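# Pour the ball between gutters into the roofed box

## Task

Get the ball out of the gutter it starts in and into the box standing at a different arm; this box is covered on top and open on one side. The box must stay essentially where and how it is: moving, raising, rotating or tilting it beyond a small amount is a failure. Pouring the ball from one gutter into another and then into the box is allowed. A gutter holds the ball only while its open end is raised above the other end; holding its handle vertical lets the ball roll out. If the ball drops noticeably below the table surface while no robot is holding it, the task fails. Nothing may be knocked or placed outside the work area. Arm bases in metres, heading in degrees counter-clockwise from +x: arm1 at x=-1.71 y=+0.55 z=+0.92 heading -13; arm2 at x=+0.00 y=+0.09 z=+0.92 heading -88; arm3 at x=+1.71 y=+0.30 z=+0.94 heading -166. At the end every gripper must have released and moved away; a result that holds only because a robot keeps it there does not count.

## Robot and tools

Robots. There are three identical i2rt Big YAM arms, arm1, arm2 and arm3, each with six revolute joints, a two-finger gripper and a wrist camera. Their bases are fixed at the positions and headings given in the task. The hand reaches roughly 1.0 m from the joint 1 axis. Joints move at different speeds, so the path between two postures can bulge outward; watch for sweeping into the other arms, the box or the gutters.

Frame. Everything is in one shared world frame with its origin on the floor and +z up. The hand point is the midpoint between the fingertips; the hand's z axis runs along the fingers and the fingers open and close along its y axis. With joints 1 and 6 at zero and the hand level and forward, the wrist camera is on top of the hand looking at the fingertips.

execute_actions. Argument actions is a list with either zero or one element. That element is an object keyed by robot name (arm1, arm2, arm3); each value has a single key joints, an object mapping joint names to absolute target values (not offsets). Any subset of joints and robots may be included; all included motions begin together and may finish at different moments. Names and ranges: joint1_rad -2.879 to 2.879 (rotates the whole arm about its base, positive counter-clockwise seen from above, zero points along the base heading); joint2_rad 0 to 3.141 (shoulder; zero has the upper arm pointing back and roughly level, increasing lifts it up and over to the front); joint3_rad 0 to 3.019 (elbow; zero is fully folded, increasing opens it); joint4_rad -1.692 to 1.57 (hand pitch, positive tips the fingers up); joint5_rad -1.57 to 1.57 (hand yaw, positive toward the arm's right); joint6_rad -2.094 to 2.094 (hand roll, positive clockwise when viewed from behind the hand); gripper_m 0 to 0.093, the fingertip gap in metres. Completion tolerances are ±0.045, ±0.14, ±0.09, ±0.055, ±0.03, ±0.035 rad and ±0.003 m in that order. Example: {"arm1": {"joints": {"gripper_m": 0.05}}, "arm2": {"joints": {"joint1_rad": 0.3}}}. Unknown keys or out-of-range numbers cause the whole call to be rejected with no motion. The optional cameras list picks which images come back: arm1_cam_wrist, arm2_cam_wrist, arm3_cam_wrist, cam_end_1, cam_end_2, cam_gap_1, cam_gap_2, cam_side, cam_top, or all; omitted or null means all, [] means none. The pictures line lists the cameras in image order. An empty actions list only reports state and images.

wait takes seconds (0 to 10) and commands nothing; the scene keeps evolving. zoom_image takes camera and region [x0, y0, x1, y1] in pixels of that camera's most recent full image, origin top-left, at most 504 by 504. Wrist images are 504x504 fisheye; room cameras are 896x504. finished_scene takes scene, the number of the current scene, and closes it irreversibly after the last command has been held; its result tells whether the task succeeded.

Result lines. joint_status describes how each commanded motion of the last accepted action ended. off_target: stopped short and may still be pushing. contact_stop or time_out: the joint gave up its target and holds where it stopped; however a timed-out joint may keep a target (its old one, or one within 0.375, 0.375, 0.113, 0.225, 0.075, 0.3 rad for joints 1 to 6 of its current spot) and continue pushing, and it will move there if the obstruction clears. To relieve such pushing, command the joint to its reported position. joint command not followed, usually with a cause line, means a self- and inter-arm collision check blocked that arm's joint targets (the gripper target still runs); those joints read not_followed and may be retried on every later action until valid targets are sent. on_its_own lists what the call did not command; its held at value is the held target, not the actual position. An omitted joint or robot may still be driving toward an earlier target without that showing in joint_status. A joint carrying weight may sag. Very small target changes may produce no movement. No line reports robot-to-robot contact.

Cautions. The arms do not stop on contact and can press hard. Pressing two robots firmly together fails the task and ends the run; a heavy collision may too. The collision check can react late and ignores fingers, gripper housings and wrist cameras. Objects touching robots do not count as robot contact. If one call reports a stop, any later execute_actions, wait or finished_scene in the same reply is skipped. Arms act independently; a stalled one does not pause the others. Loose objects may occasionally get a brief push from outside. Avoid dropping, slamming or forcing things.

Heat. Holding loads warms the motors, including during thinking pauses. MOTOR HOT warns from 85 °C; at 100 °C that arm's motors and gripper go limp until cooled, the arm falls, and an OVER-TEMPERATURE FAULT line appears. Joints named in that call and not at target then show limit_stop_at_motor_heat; resend their targets. Some heat persists into the next scene. When continuing from a summary, first send an empty actions list to learn the current scene and its task.

Each tool is called as name(argument=value, ...) on one line, values as JSON.

## Session

I'll start by looking at the scene.

execute_actions(actions=[])

Scene clock: 0.00 s.
arm1.joint_positions: joint1_rad=-0.441 joint2_rad=+0.288 joint3_rad=+1.404 joint4_rad=-1.318 joint5_rad=+0.157 joint6_rad=+0.621 gripper_m=+0.095
arm1.joint_status: not commanded
arm1.hand: x=-1.6732 y=+0.4737 z=+1.5147 quat_wxyz=(-0.631, -0.508, -0.582, +0.073) (m; scene frame)
arm2.joint_positions: joint1_rad=-0.867 joint2_rad=+0.606 joint3_rad=+1.356 joint4_rad=-1.162 joint5_rad=-0.057 joint6_rad=+0.017 gripper_m=+0.094
arm2.joint_status: not commanded
arm2.hand: x=-0.1837 y=-0.0909 z=+1.4837 quat_wxyz=(-0.228, -0.777, -0.311, +0.497) (m; scene frame)
arm3.joint_positions: joint1_rad=+0.291 joint2_rad=+0.582 joint3_rad=+1.649 joint4_rad=-1.508 joint5_rad=-0.196 joint6_rad=+0.310 gripper_m=+0.095
arm3.joint_status: not commanded
arm3.hand: x=+1.6005 y=+0.1958 z=+1.5655 quat_wxyz=(-0.292, -0.832, -0.144, +0.450) (m; scene frame)
pictures: arm1_cam_wrist, arm2_cam_wrist, arm3_cam_wrist, cam_end_1, cam_end_2, cam_gap_1, cam_gap_2, cam_side, cam_top
Images, in order (width x height): arm1_cam_wrist 504x504, arm2_cam_wrist 504x504, arm3_cam_wrist 504x504, cam_end_1 896x504, cam_end_2 896x504, cam_gap_1 896x504, cam_gap_2 896x504, cam_side 896x504, cam_top 896x504.

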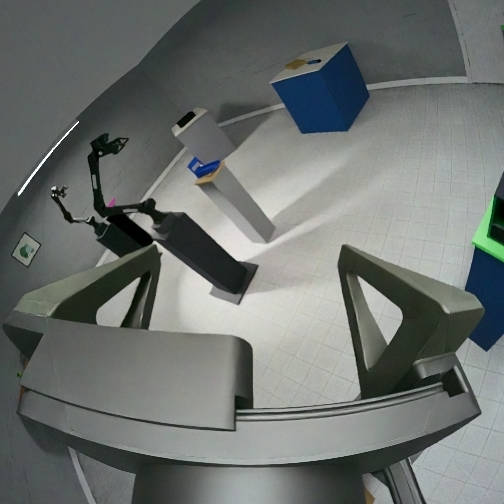

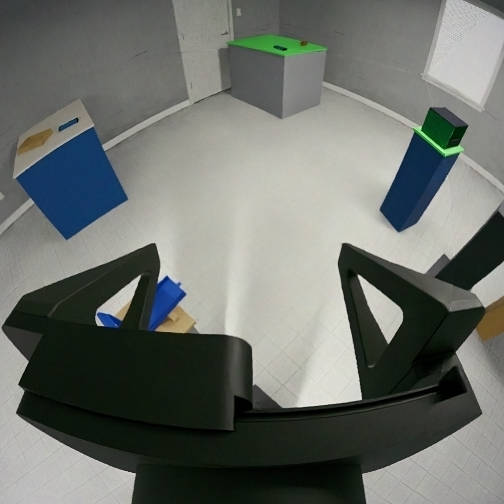

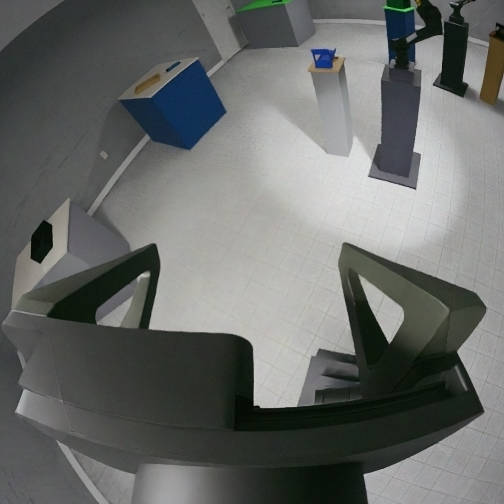

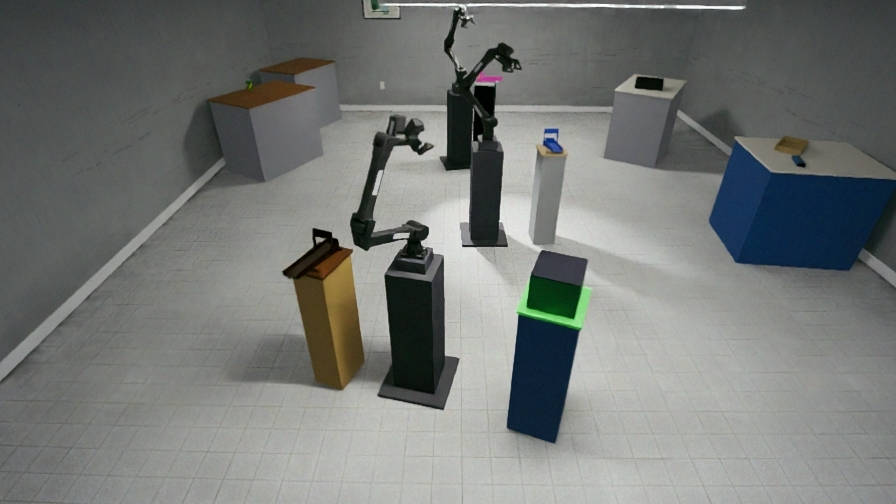

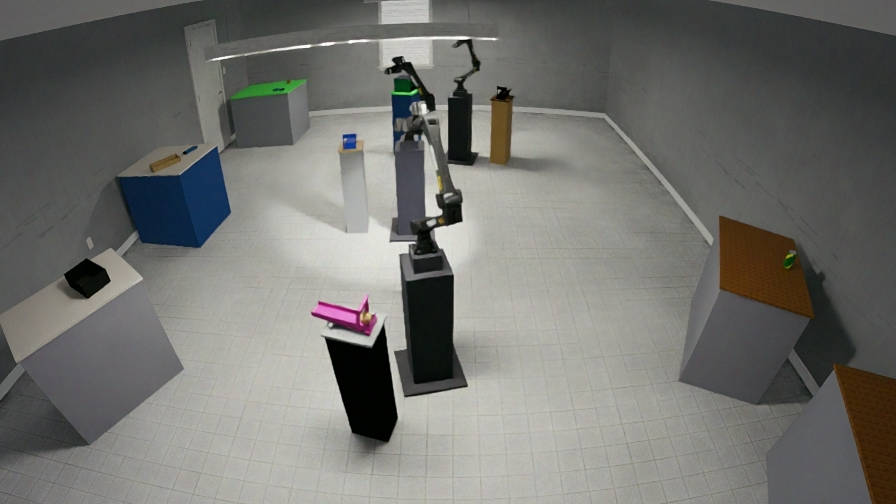

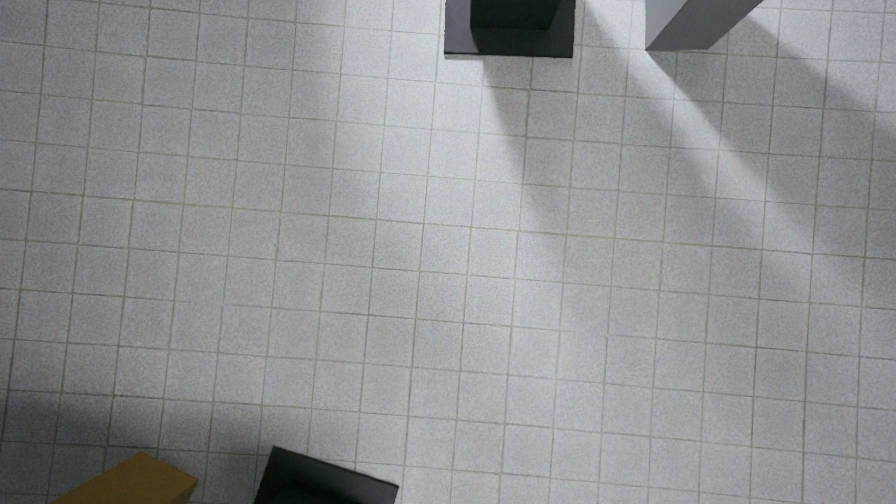

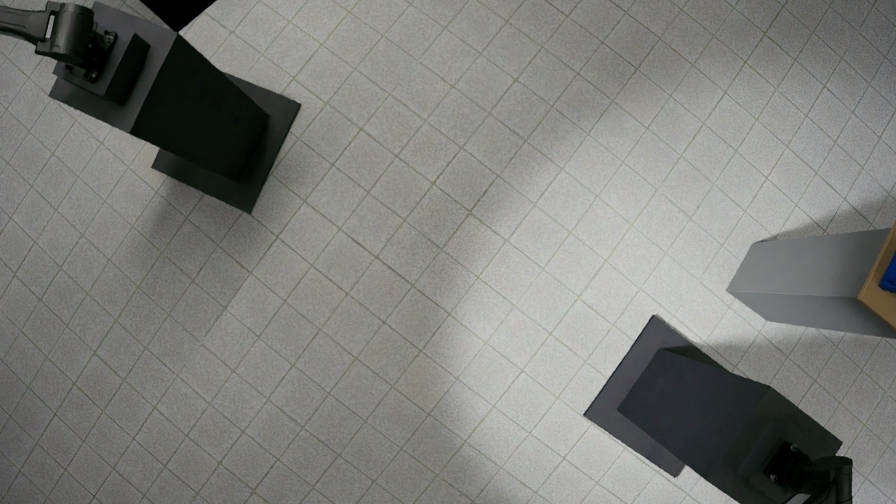

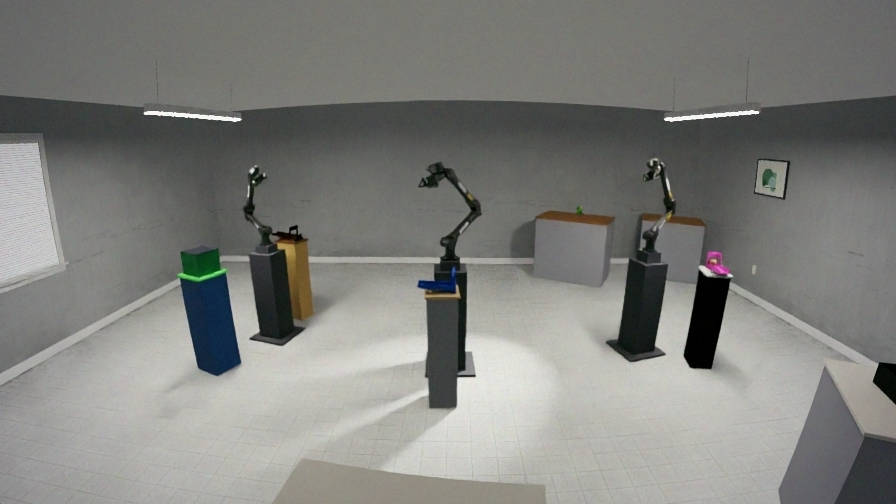

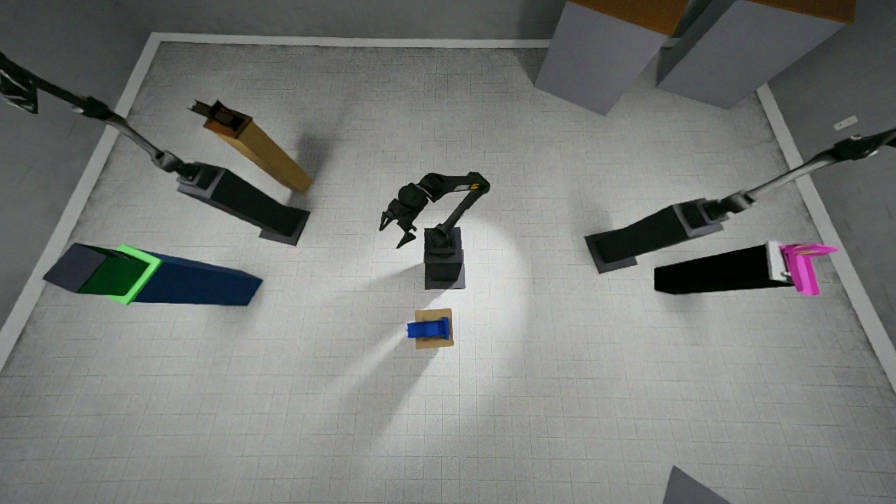

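zoom_image(camera="cam_end_2", region=[290, 270, 410, 360])

zoom_image(camera="cam_end_1", region=[260, 200, 620, 350])

zoom_image(camera="cam_top", region=[380, 280, 500, 370])

zoom_image(camera="cam_side", region=[400, 250, 490, 320])

Region (290, 270, 410, 360) of cam_end_2's 896x504 image, scaled by 4.200, with more detail than that image has; it fills the top 378 rows of this view, and the rest is white.

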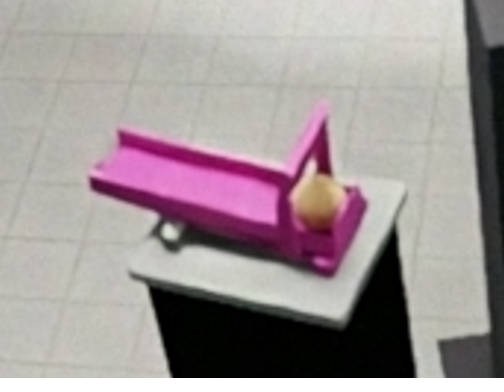

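Region (260, 200, 620, 350) of cam_end_1's 896x504 image, scaled by 1.400, with more detail than that image has; it fills the top 210 rows of this view, and the rest is white.

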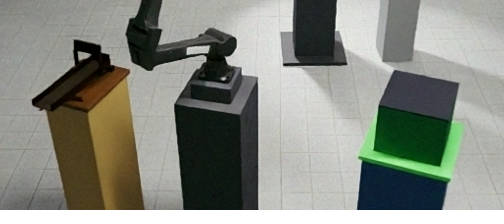

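Region (380, 280, 500, 370) of cam_top's 896x504 image, scaled by 4.200, with more detail than that image has; it fills the top 378 rows of this view, and the rest is white.

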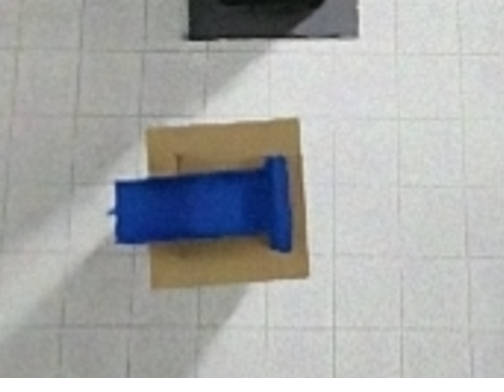

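Region (400, 250, 490, 320) of cam_side's 896x504 image, scaled by 5.600, with more detail than that image has.

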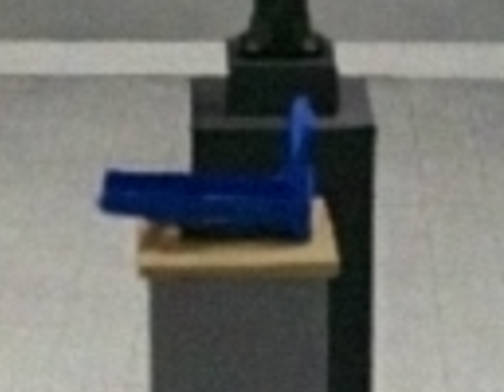

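zoom_image(camera="arm2_cam_wrist", region=[390, 90, 490, 180])

zoom_image(camera="cam_top", region=[30, 80, 330, 320])

zoom_image(camera="cam_top", region=[640, 180, 860, 320])

zoom_image(camera="cam_side", region=[680, 230, 760, 300])

zoom_image(camera="cam_end_1", region=[270, 215, 370, 295])

Region (390, 90, 490, 180) of arm2_cam_wrist's 504x504 image, scaled by 5.040, with more detail than that image has; it fills the top 454 rows of this view, and the rest is white.

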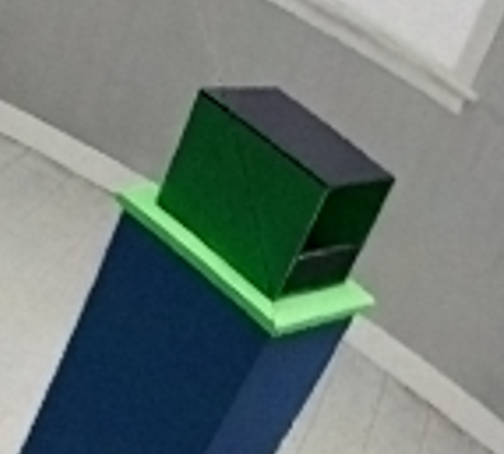

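Region (30, 80, 330, 320) of cam_top's 896x504 image, scaled by 1.680, with more detail than that image has; it fills the top 403 rows of this view, and the rest is white.

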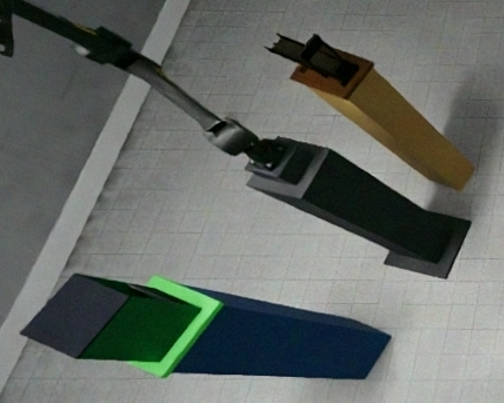

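Region (640, 180, 860, 320) of cam_top's 896x504 image, scaled by 2.291, with more detail than that image has; it fills the top 321 rows of this view, and the rest is white.

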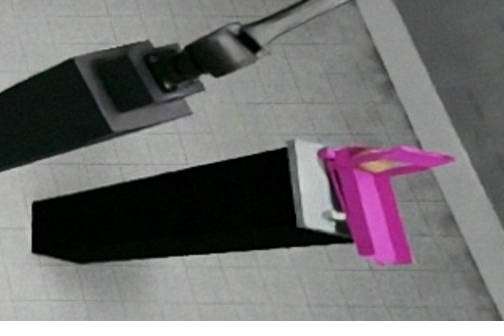

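Region (680, 230, 760, 300) of cam_side's 896x504 image, scaled by 6.300, with more detail than that image has; it fills the top 441 rows of this view, and the rest is white.

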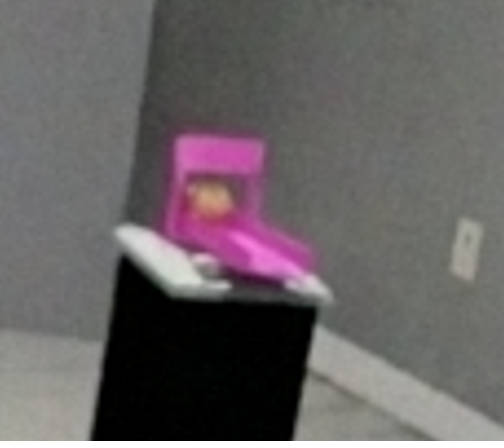

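Region (270, 215, 370, 295) of cam_end_1's 896x504 image, scaled by 5.040, with more detail than that image has; it fills the top 403 rows of this view, and the rest is white.

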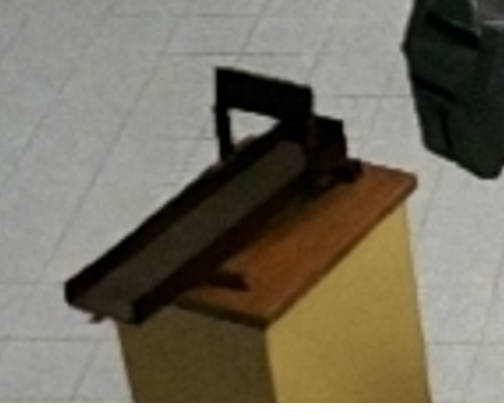

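execute_actions(actions=[{"arm1":{"joints":{"joint1_rad":1.75,"joint2_rad":1.7,"joint3_rad":1.75,"joint4_rad":-1.55,"joint5_rad":0,"joint6_rad":0}},"arm2":{"joints":{"joint1_rad":-0.1,"joint2_rad":1.7,"joint3_rad":1.75,"joint4_rad":-1.55,"joint5_rad":0,"joint6_rad":0}},"arm3":{"joints":{"joint1_rad":2.27,"joint2_rad":1.7,"joint3_rad":1.75,"joint4_rad":-1.55,"joint5_rad":0,"joint6_rad":0}}}], cameras=["arm1_cam_wrist","arm2_cam_wrist","arm3_cam_wrist","cam_top","cam_side"])

Scene clock: 4.27 s.
arm1.joint_positions: joint1_rad=+1.752 joint2_rad=+1.703 joint3_rad=+1.747 joint4_rad=-1.538 joint5_rad=-0.002 joint6_rad=+0.013 gripper_m=+0.095
arm1.joint_status: all done
arm1.hand: x=-1.6897 y=+1.0887 z=+1.1896 quat_wxyz=(-0.034, +0.683, -0.729, -0.025) (m; scene frame)
arm2.joint_positions: joint1_rad=-0.091 joint2_rad=+1.718 joint3_rad=+1.733 joint4_rad=-1.542 joint5_rad=+0.000 joint6_rad=+0.008 gripper_m=+0.094
arm2.joint_status: all done
arm2.hand: x=-0.0285 y=-0.4493 z=+1.1770 quat_wxyz=(-0.019, -0.727, -0.686, +0.014) (m; scene frame)
arm3.joint_positions: joint1_rad=+2.276 joint2_rad=+1.707 joint3_rad=+1.742 joint4_rad=-1.542 joint5_rad=+0.000 joint6_rad=+0.005 gripper_m=+0.095
arm3.joint_status: all done
arm3.hand: x=+2.1483 y=-0.0168 z=+1.2072 quat_wxyz=(-0.034, -0.311, -0.950, +0.007) (m; scene frame)
pictures: arm1_cam_wrist, arm2_cam_wrist, arm3_cam_wrist, cam_side, cam_top
Images, in order (width x height): arm1_cam_wrist 504x504, arm2_cam_wrist 504x504, arm3_cam_wrist 504x504, cam_side 896x504, cam_top 896x504.

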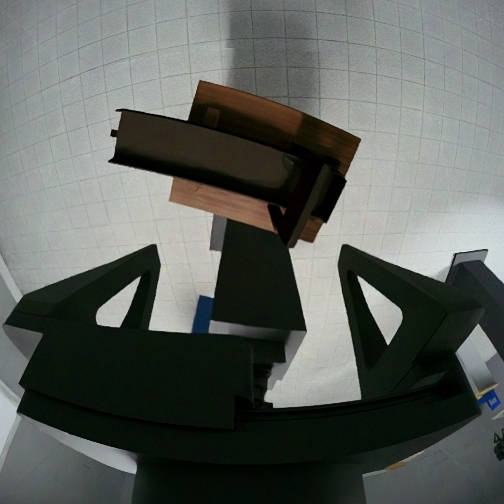

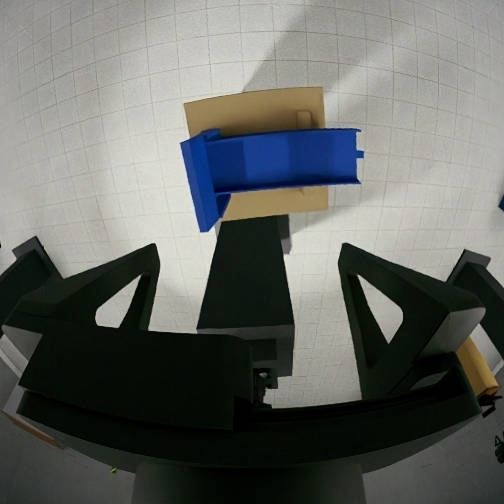

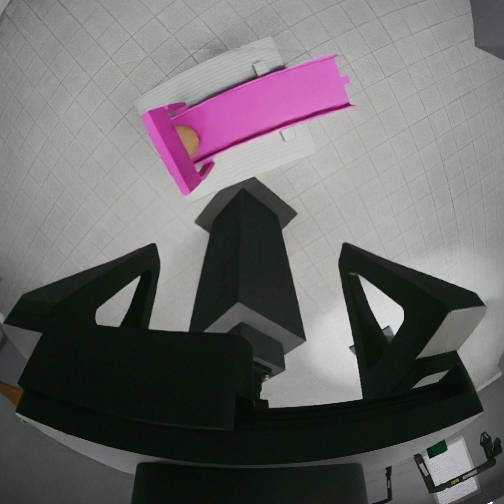

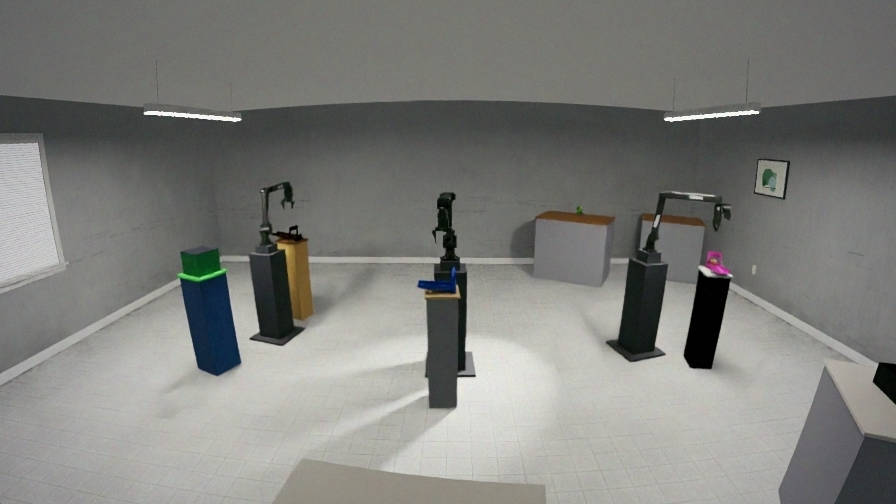

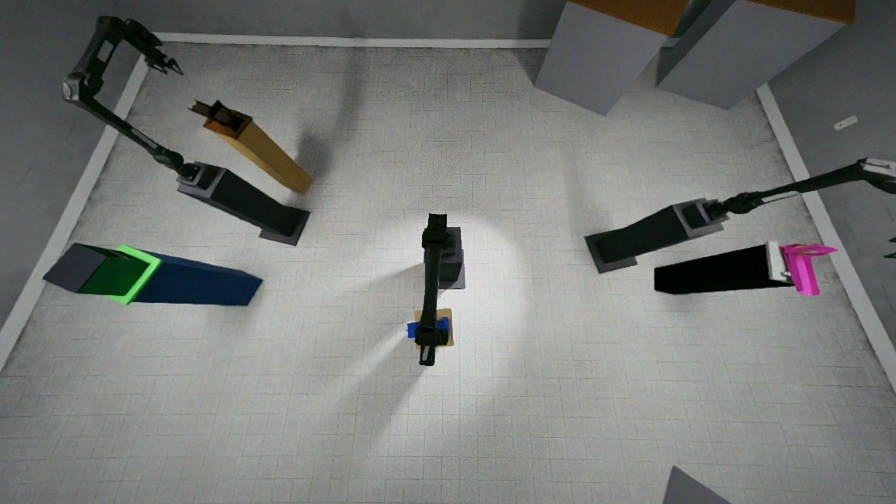

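zoom_image(camera="arm2_cam_wrist", region=[160, 70, 380, 250])

zoom_image(camera="arm3_cam_wrist", region=[125, 25, 365, 215])

zoom_image(camera="arm1_cam_wrist", region=[100, 70, 370, 260])

Region (160, 70, 380, 250) of arm2_cam_wrist's 504x504 image, scaled by 2.291, with more detail than that image has; it fills the top 412 rows of this view, and the rest is white.

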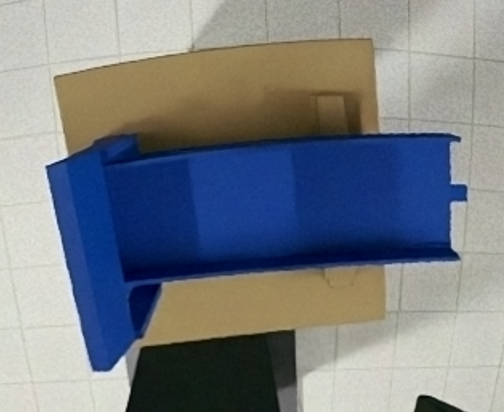

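Region (125, 25, 365, 215) of arm3_cam_wrist's 504x504 image, scaled by 2.100, with more detail than that image has; it fills the top 399 rows of this view, and the rest is white.

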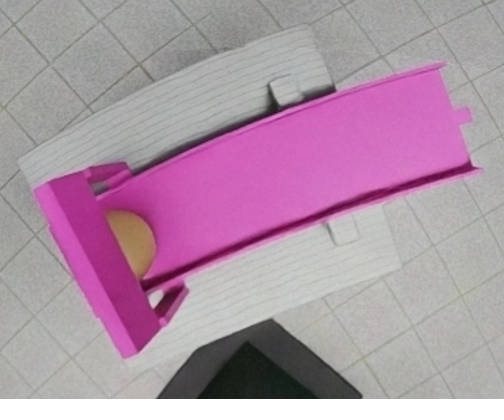

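Region (100, 70, 370, 260) of arm1_cam_wrist's 504x504 image, scaled by 1.867, with more detail than that image has; it fills the top 355 rows of this view, and the rest is white.

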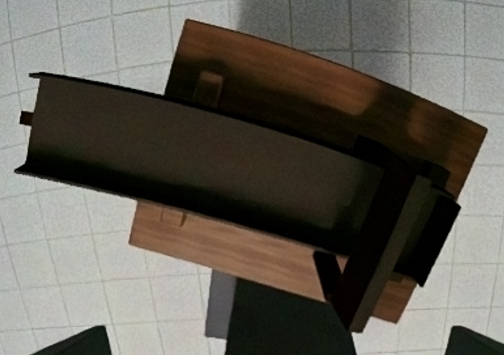

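zoom_image(camera="cam_side", region=[410, 220, 480, 305])

Region (410, 220, 480, 305) of cam_side's 896x504 image, scaled by 5.929, with more detail than that image has; it fills the left 415 columns of this view, and the rest is white.

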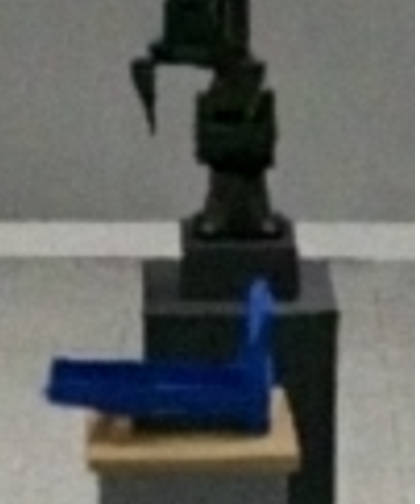

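execute_actions(actions=[{"arm1":{"joints":{"joint1_rad":1.521,"joint2_rad":1.657,"joint3_rad":1.36,"joint4_rad":-1.253,"joint5_rad":-0.189,"joint6_rad":0.11}},"arm2":{"joints":{"joint1_rad":0.116,"joint2_rad":1.722,"joint3_rad":1.43,"joint4_rad":-1.287,"joint5_rad":0.189,"joint6_rad":0.089}},"arm3":{"joints":{"joint1_rad":2.531,"joint2_rad":1.817,"joint3_rad":1.525,"joint4_rad":-1.245,"joint5_rad":0.188,"joint6_rad":-0.147}}}], cameras=["arm1_cam_wrist","arm2_cam_wrist","arm3_cam_wrist","cam_side"])

Scene clock: 8.60 s.
arm1.joint_positions: joint1_rad=+1.512 joint2_rad=+1.655 joint3_rad=+1.367 joint4_rad=-1.266 joint5_rad=-0.187 joint6_rad=+0.095 gripper_m=+0.095
arm1.joint_status: all done
arm1.hand: x=-1.6051 y=+1.0303 z=+1.0725 quat_wxyz=(+0.046, +0.557, -0.826, -0.076) (m; scene frame)
arm2.joint_positions: joint1_rad=+0.122 joint2_rad=+1.718 joint3_rad=+1.430 joint4_rad=-1.297 joint5_rad=+0.185 joint6_rad=+0.080 gripper_m=+0.094
arm2.joint_status: all done
arm2.hand: x=+0.0498 y=-0.4187 z=+1.0658 quat_wxyz=(+0.059, -0.674, -0.733, +0.067) (m; scene frame)
arm3.joint_positions: joint1_rad=+2.528 joint2_rad=+1.824 joint3_rad=+1.517 joint4_rad=-1.254 joint5_rad=+0.185 joint6_rad=-0.140 gripper_m=+0.095
arm3.joint_status: all done
arm3.hand: x=+2.2130 y=+0.0685 z=+1.0652 quat_wxyz=(+0.015, -0.118, -0.989, +0.089) (m; scene frame)
pictures: arm1_cam_wrist, arm2_cam_wrist, arm3_cam_wrist, cam_side
Images, in order (width x height): arm1_cam_wrist 504x504, arm2_cam_wrist 504x504, arm3_cam_wrist 504x504, cam_side 896x504.

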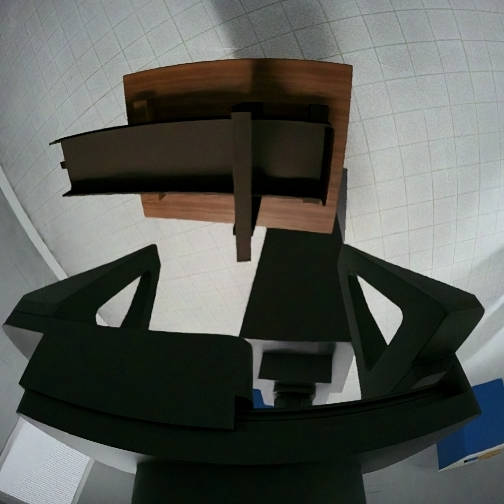

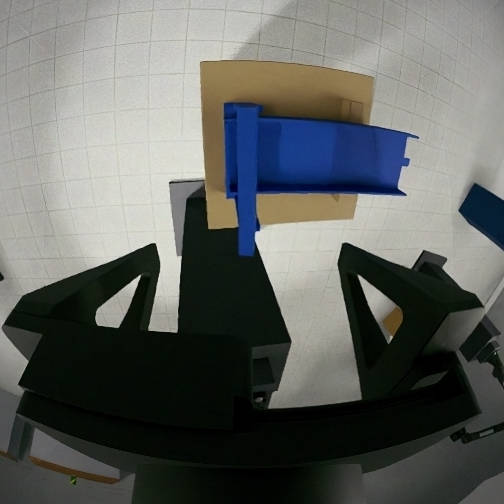

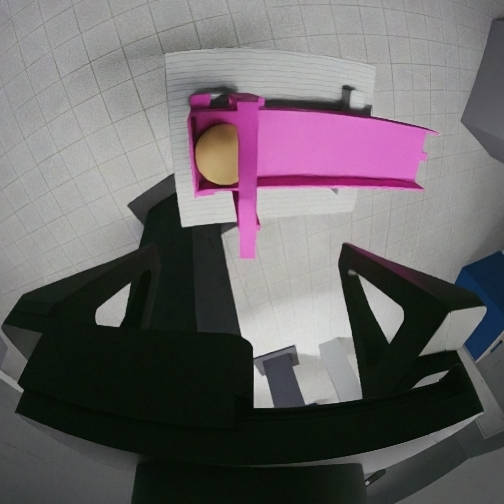

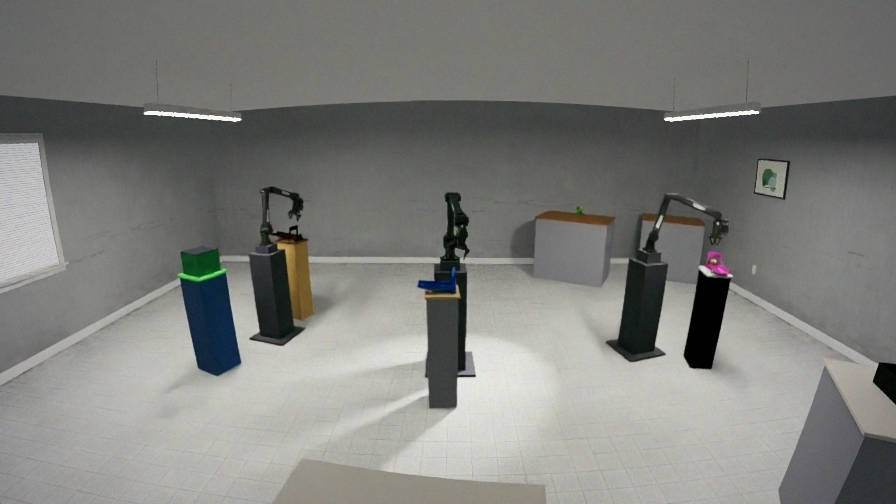

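execute_actions(actions=[{"arm1":{"joints":{"joint1_rad":1.551,"joint2_rad":1.74,"joint3_rad":1.25,"joint4_rad":-1.055,"joint5_rad":-0.189,"joint6_rad":0.145}},"arm2":{"joints":{"joint1_rad":0.093,"joint2_rad":1.8,"joint3_rad":1.32,"joint4_rad":-1.095,"joint5_rad":0.189,"joint6_rad":0.045}},"arm3":{"joints":{"joint1_rad":2.504,"joint2_rad":1.898,"joint3_rad":1.444,"joint4_rad":-1.065,"joint5_rad":0.19,"joint6_rad":-0.17}}}], cameras=["arm1_cam_wrist","arm2_cam_wrist","arm3_cam_wrist","cam_side"])

Scene clock: 18.10 s.
arm1.joint_positions: joint1_rad=+1.545 joint2_rad=+1.742 joint3_rad=+1.256 joint4_rad=-1.068 joint5_rad=-0.187 joint6_rad=+0.130 gripper_m=+0.095
arm1.joint_status: all done
arm1.hand: x=-1.6194 y=+1.0375 z=+0.9921 quat_wxyz=(+0.049, +0.556, -0.827, -0.074) (m; scene frame)
arm2.joint_positions: joint1_rad=+0.101 joint2_rad=+1.800 joint3_rad=+1.316 joint4_rad=-1.104 joint5_rad=+0.186 joint6_rad=+0.055 gripper_m=+0.094
arm2.joint_status: all done
arm2.hand: x=+0.0399 y=-0.4205 z=+0.9850 quat_wxyz=(+0.062, -0.672, -0.735, +0.065) (m; scene frame)
arm3.joint_positions: joint1_rad=+2.506 joint2_rad=+1.900 joint3_rad=+1.447 joint4_rad=-1.074 joint5_rad=+0.186 joint6_rad=-0.163 gripper_m=+0.095
arm3.joint_status: all done
arm3.hand: x=+2.2208 y=+0.0521 z=+1.0006 quat_wxyz=(+0.001, -0.119, -0.988, +0.094) (m; scene frame)
pictures: arm1_cam_wrist, arm2_cam_wrist, arm3_cam_wrist, cam_side
Images, in order (width x height): arm1_cam_wrist 504x504, arm2_cam_wrist 504x504, arm3_cam_wrist 504x504, cam_side 896x504.

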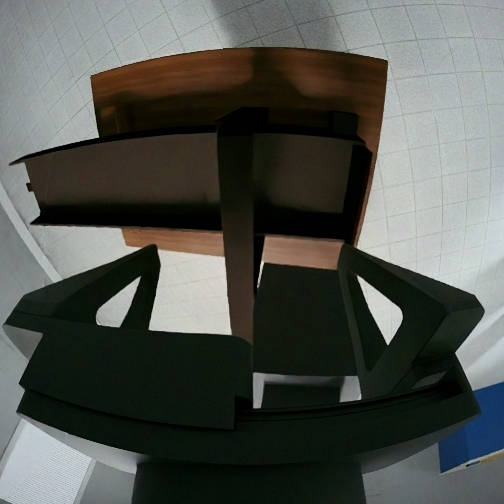

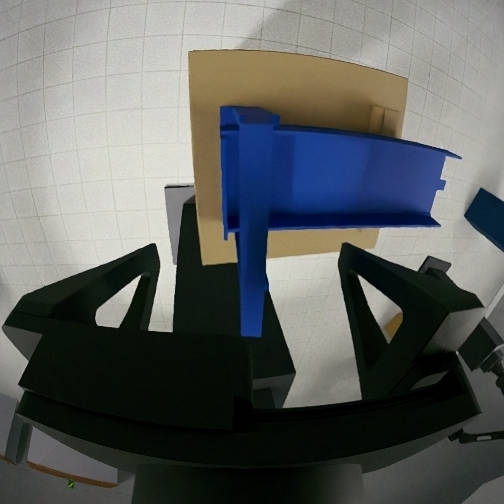

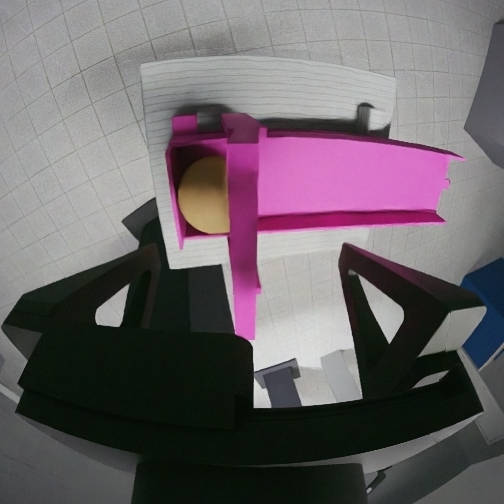

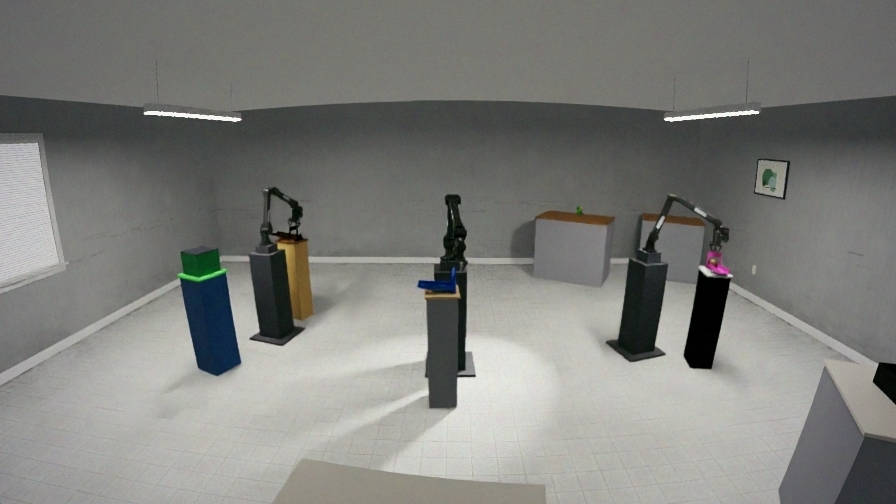

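zoom_image(camera="cam_side", region=[685, 215, 745, 285])

Region (685, 215, 745, 285) of cam_side's 896x504 image, scaled by 7.200, with more detail than that image has; it fills the left 432 columns of this view, and the rest is white.

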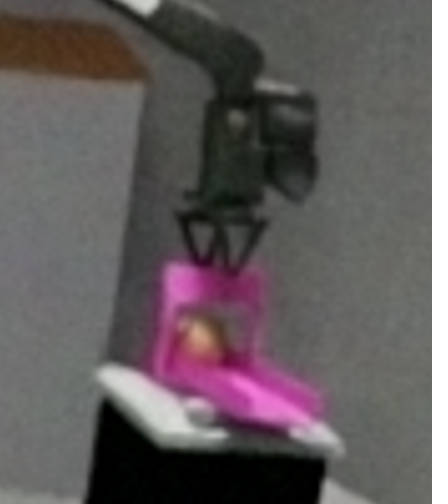

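execute_actions(actions=[{"arm1":{"joints":{"joint1_rad":1.57,"joint2_rad":1.764,"joint3_rad":1.223,"joint4_rad":-1.005,"joint6_rad":0.165}},"arm2":{"joints":{"joint1_rad":0.08,"joint2_rad":1.826,"joint3_rad":1.292,"joint4_rad":-1.04,"joint6_rad":0.035}},"arm3":{"joints":{"joint2_rad":1.917,"joint3_rad":1.41,"joint4_rad":-1.03}}}], cameras=["arm1_cam_wrist","arm2_cam_wrist","arm3_cam_wrist","cam_side"])

Scene clock: 19.30 s.
arm1.joint_positions: joint1_rad=+1.560 joint2_rad=+1.742 joint3_rad=+1.240 joint4_rad=-1.018 joint5_rad=-0.187 joint6_rad=+0.150 gripper_m=+0.095
arm1.joint_status: all done
arm1.hand: x=-1.6251 y=+1.0441 z=+0.9869 quat_wxyz=(+0.037, +0.555, -0.827, -0.085) (m; scene frame)
arm2.joint_positions: joint1_rad=+0.091 joint2_rad=+1.801 joint3_rad=+1.298 joint4_rad=-1.051 joint5_rad=+0.186 joint6_rad=+0.044 gripper_m=+0.094
arm2.joint_status: all done
arm2.hand: x=+0.0354 y=-0.4262 z=+0.9788 quat_wxyz=(+0.049, -0.673, -0.734, +0.076) (m; scene frame)
arm3.joint_positions: joint1_rad=+2.506 joint2_rad=+1.900 joint3_rad=+1.419 joint4_rad=-1.039 joint5_rad=+0.186 joint6_rad=-0.163 gripper_m=+0.095
arm3.joint_status: all done
arm3.hand: x=+2.2179 y=+0.0534 z=+0.9910 quat_wxyz=(-0.002, -0.119, -0.988, +0.095) (m; scene frame)
pictures: arm1_cam_wrist, arm2_cam_wrist, arm3_cam_wrist, cam_side
Images, in order (width x height): arm1_cam_wrist 504x504, arm2_cam_wrist 504x504, arm3_cam_wrist 504x504, cam_side 896x504.

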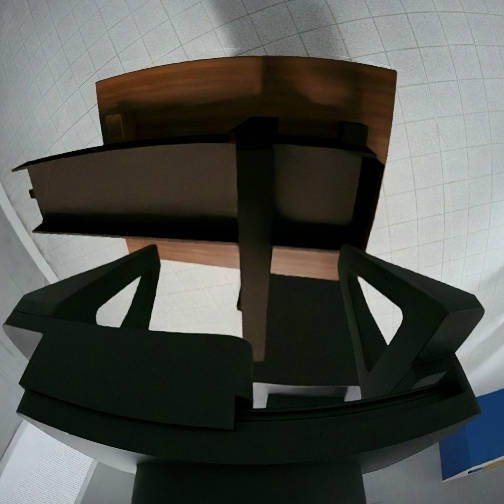

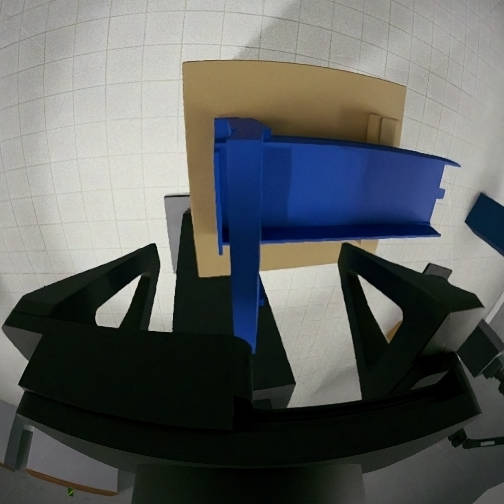

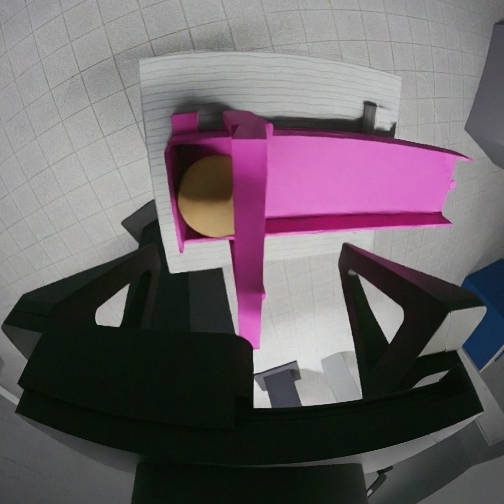

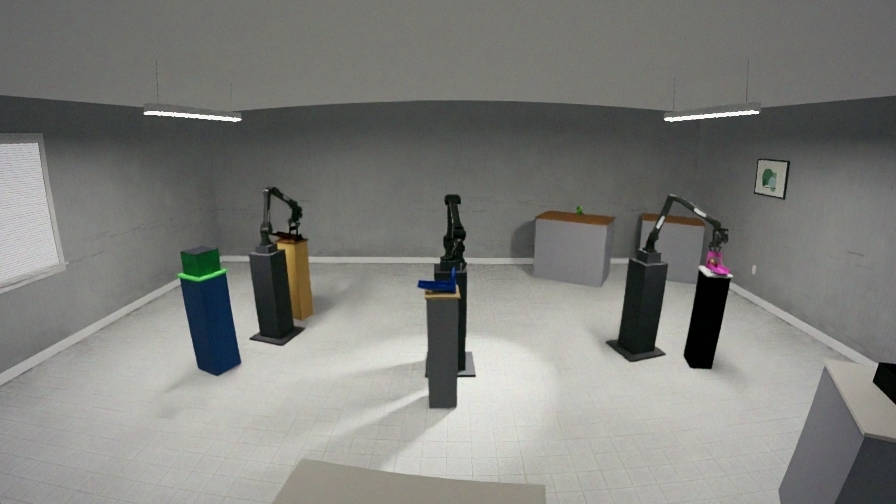

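execute_actions(actions=[{"arm1":{"joints":{"joint2_rad":1.785}},"arm2":{"joints":{"joint2_rad":1.845}},"arm3":{"joints":{"joint2_rad":1.935}}}], cameras=["arm1_cam_wrist","arm2_cam_wrist","arm3_cam_wrist","cam_side"])

Scene clock: 20.13 s.
arm1.joint_positions: joint1_rad=+1.560 joint2_rad=+1.767 joint3_rad=+1.240 joint4_rad=-1.018 joint5_rad=-0.187 joint6_rad=+0.150 gripper_m=+0.095
arm1.joint_status: all done
arm1.hand: x=-1.6254 y=+1.0425 z=+0.9750 quat_wxyz=(+0.047, +0.554, -0.828, -0.076) (m; scene frame)
arm2.joint_positions: joint1_rad=+0.091 joint2_rad=+1.822 joint3_rad=+1.298 joint4_rad=-1.051 joint5_rad=+0.186 joint6_rad=+0.044 gripper_m=+0.094
arm2.joint_status: all done
arm2.hand: x=+0.0353 y=-0.4246 z=+0.9685 quat_wxyz=(+0.057, -0.672, -0.735, +0.069) (m; scene frame)
arm3.joint_positions: joint1_rad=+2.506 joint2_rad=+1.916 joint3_rad=+1.419 joint4_rad=-1.039 joint5_rad=+0.186 joint6_rad=-0.163 gripper_m=+0.095
arm3.joint_status: all done
arm3.hand: x=+2.2167 y=+0.0539 z=+0.9826 quat_wxyz=(+0.006, -0.118, -0.989, +0.093) (m; scene frame)
pictures: arm1_cam_wrist, arm2_cam_wrist, arm3_cam_wrist, cam_side
Images, in order (width x height): arm1_cam_wrist 504x504, arm2_cam_wrist 504x504, arm3_cam_wrist 504x504, cam_side 896x504.

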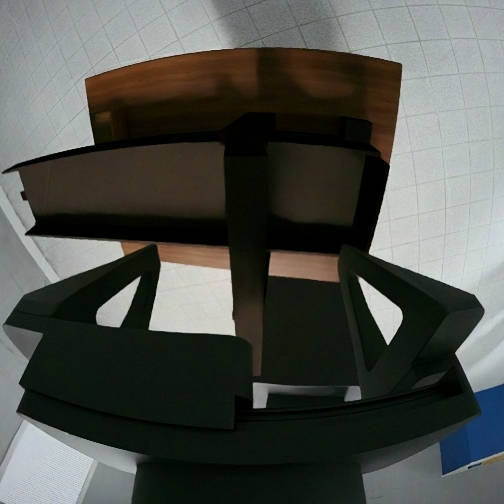

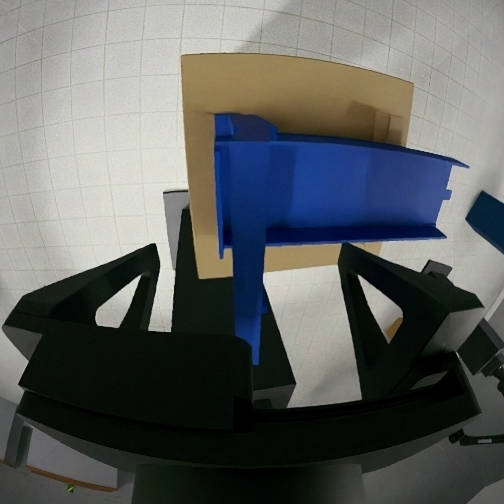

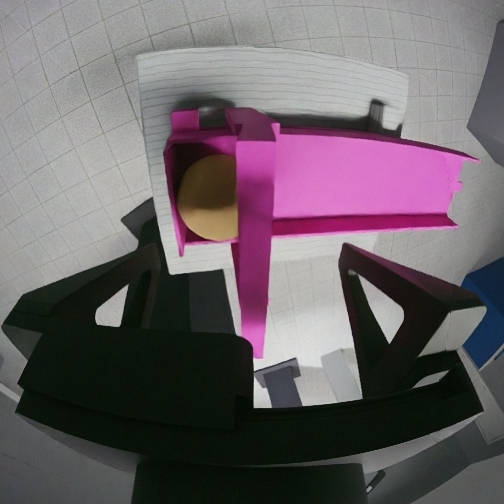

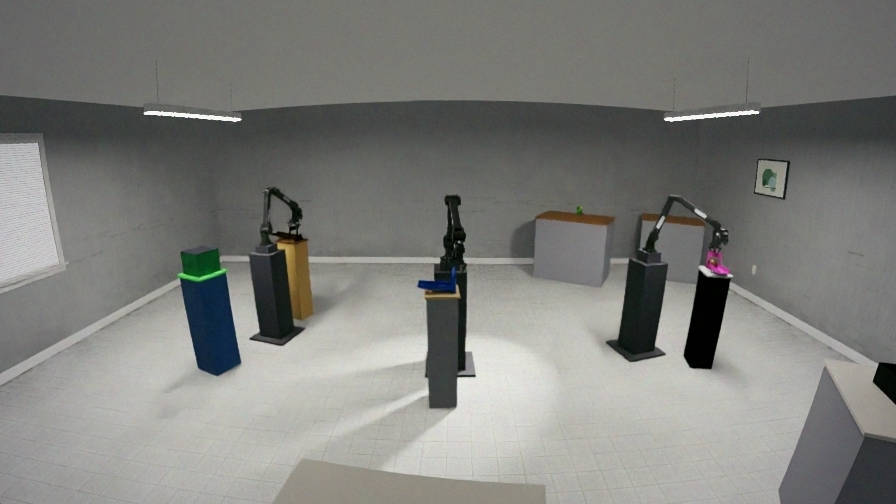

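execute_actions(actions=[{"arm1":{"joints":{"gripper_m":0.0}},"arm2":{"joints":{"gripper_m":0.0}},"arm3":{"joints":{"gripper_m":0.0}}}], cameras=["arm1_cam_wrist","arm2_cam_wrist","arm3_cam_wrist","cam_end_2"])

Scene clock: 21.03 s.
arm1.joint_positions: joint1_rad=+1.560 joint2_rad=+1.766 joint3_rad=+1.240 joint4_rad=-1.018 joint5_rad=-0.198 joint6_rad=+0.149 gripper_m=+0.012
arm1.joint_status: gripper_m off_target (ended at +0.012, target +0.000)
arm1.hand: x=-1.6271 y=+1.0431 z=+0.9757 quat_wxyz=(+0.050, +0.554, -0.827, -0.081) (m; scene frame)
arm2.joint_positions: joint1_rad=+0.091 joint2_rad=+1.821 joint3_rad=+1.298 joint4_rad=-1.050 joint5_rad=+0.198 joint6_rad=+0.042 gripper_m=+0.012
arm2.joint_status: gripper_m off_target (ended at +0.012, target +0.000)
arm2.hand: x=+0.0333 y=-0.4250 z=+0.9693 quat_wxyz=(+0.061, -0.672, -0.735, +0.074) (m; scene frame)
arm3.joint_positions: joint1_rad=+2.506 joint2_rad=+1.916 joint3_rad=+1.419 joint4_rad=-1.039 joint5_rad=+0.195 joint6_rad=-0.163 gripper_m=+0.012
arm3.joint_status: gripper_m off_target (ended at +0.012, target +0.000)
arm3.hand: x=+2.2163 y=+0.0527 z=+0.9829 quat_wxyz=(+0.007, -0.118, -0.988, +0.097) (m; scene frame)
pictures: arm1_cam_wrist, arm2_cam_wrist, arm3_cam_wrist, cam_end_2
Images, in order (width x height): arm1_cam_wrist 504x504, arm2_cam_wrist 504x504, arm3_cam_wrist 504x504, cam_end_2 896x504.

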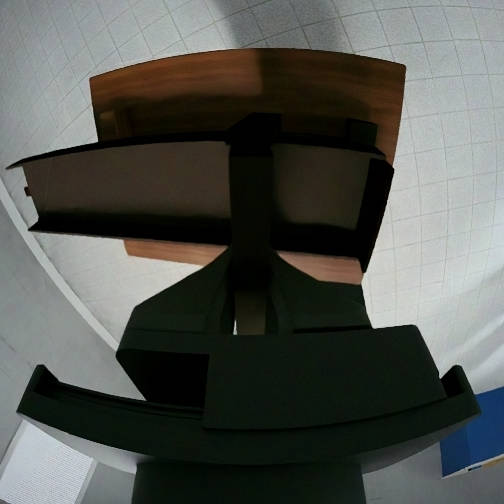

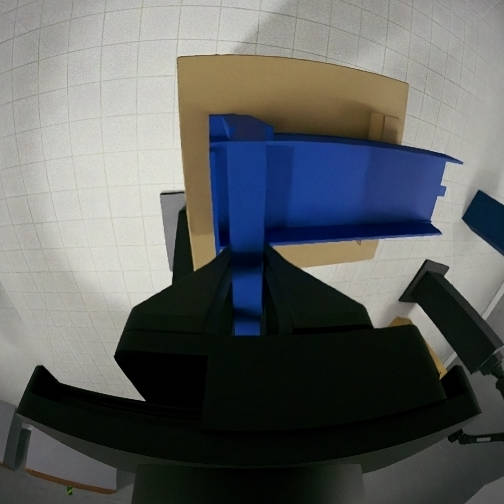

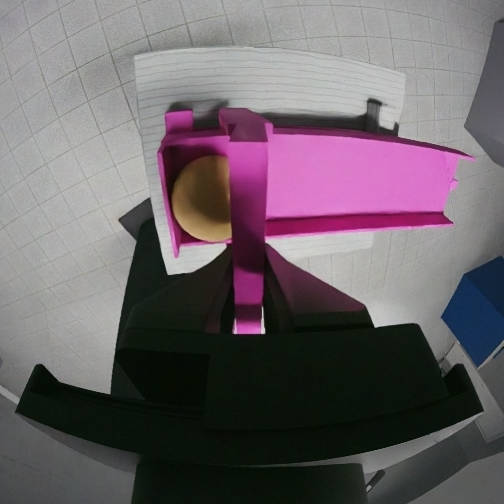

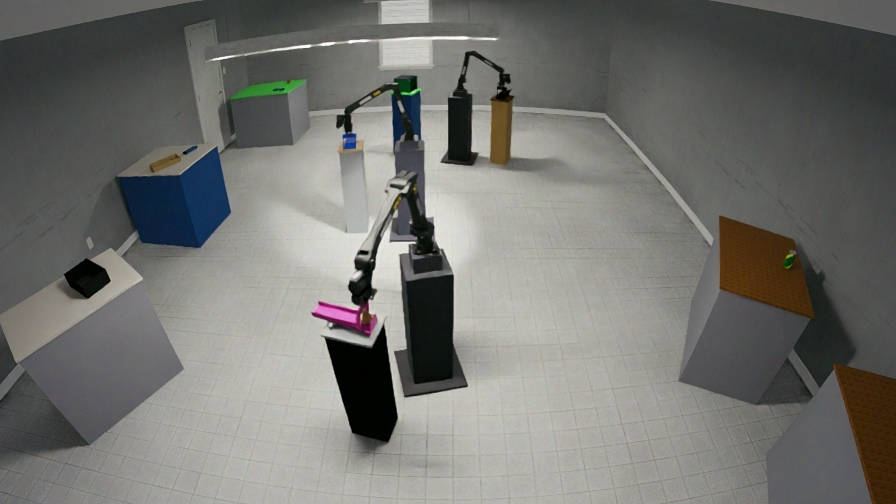

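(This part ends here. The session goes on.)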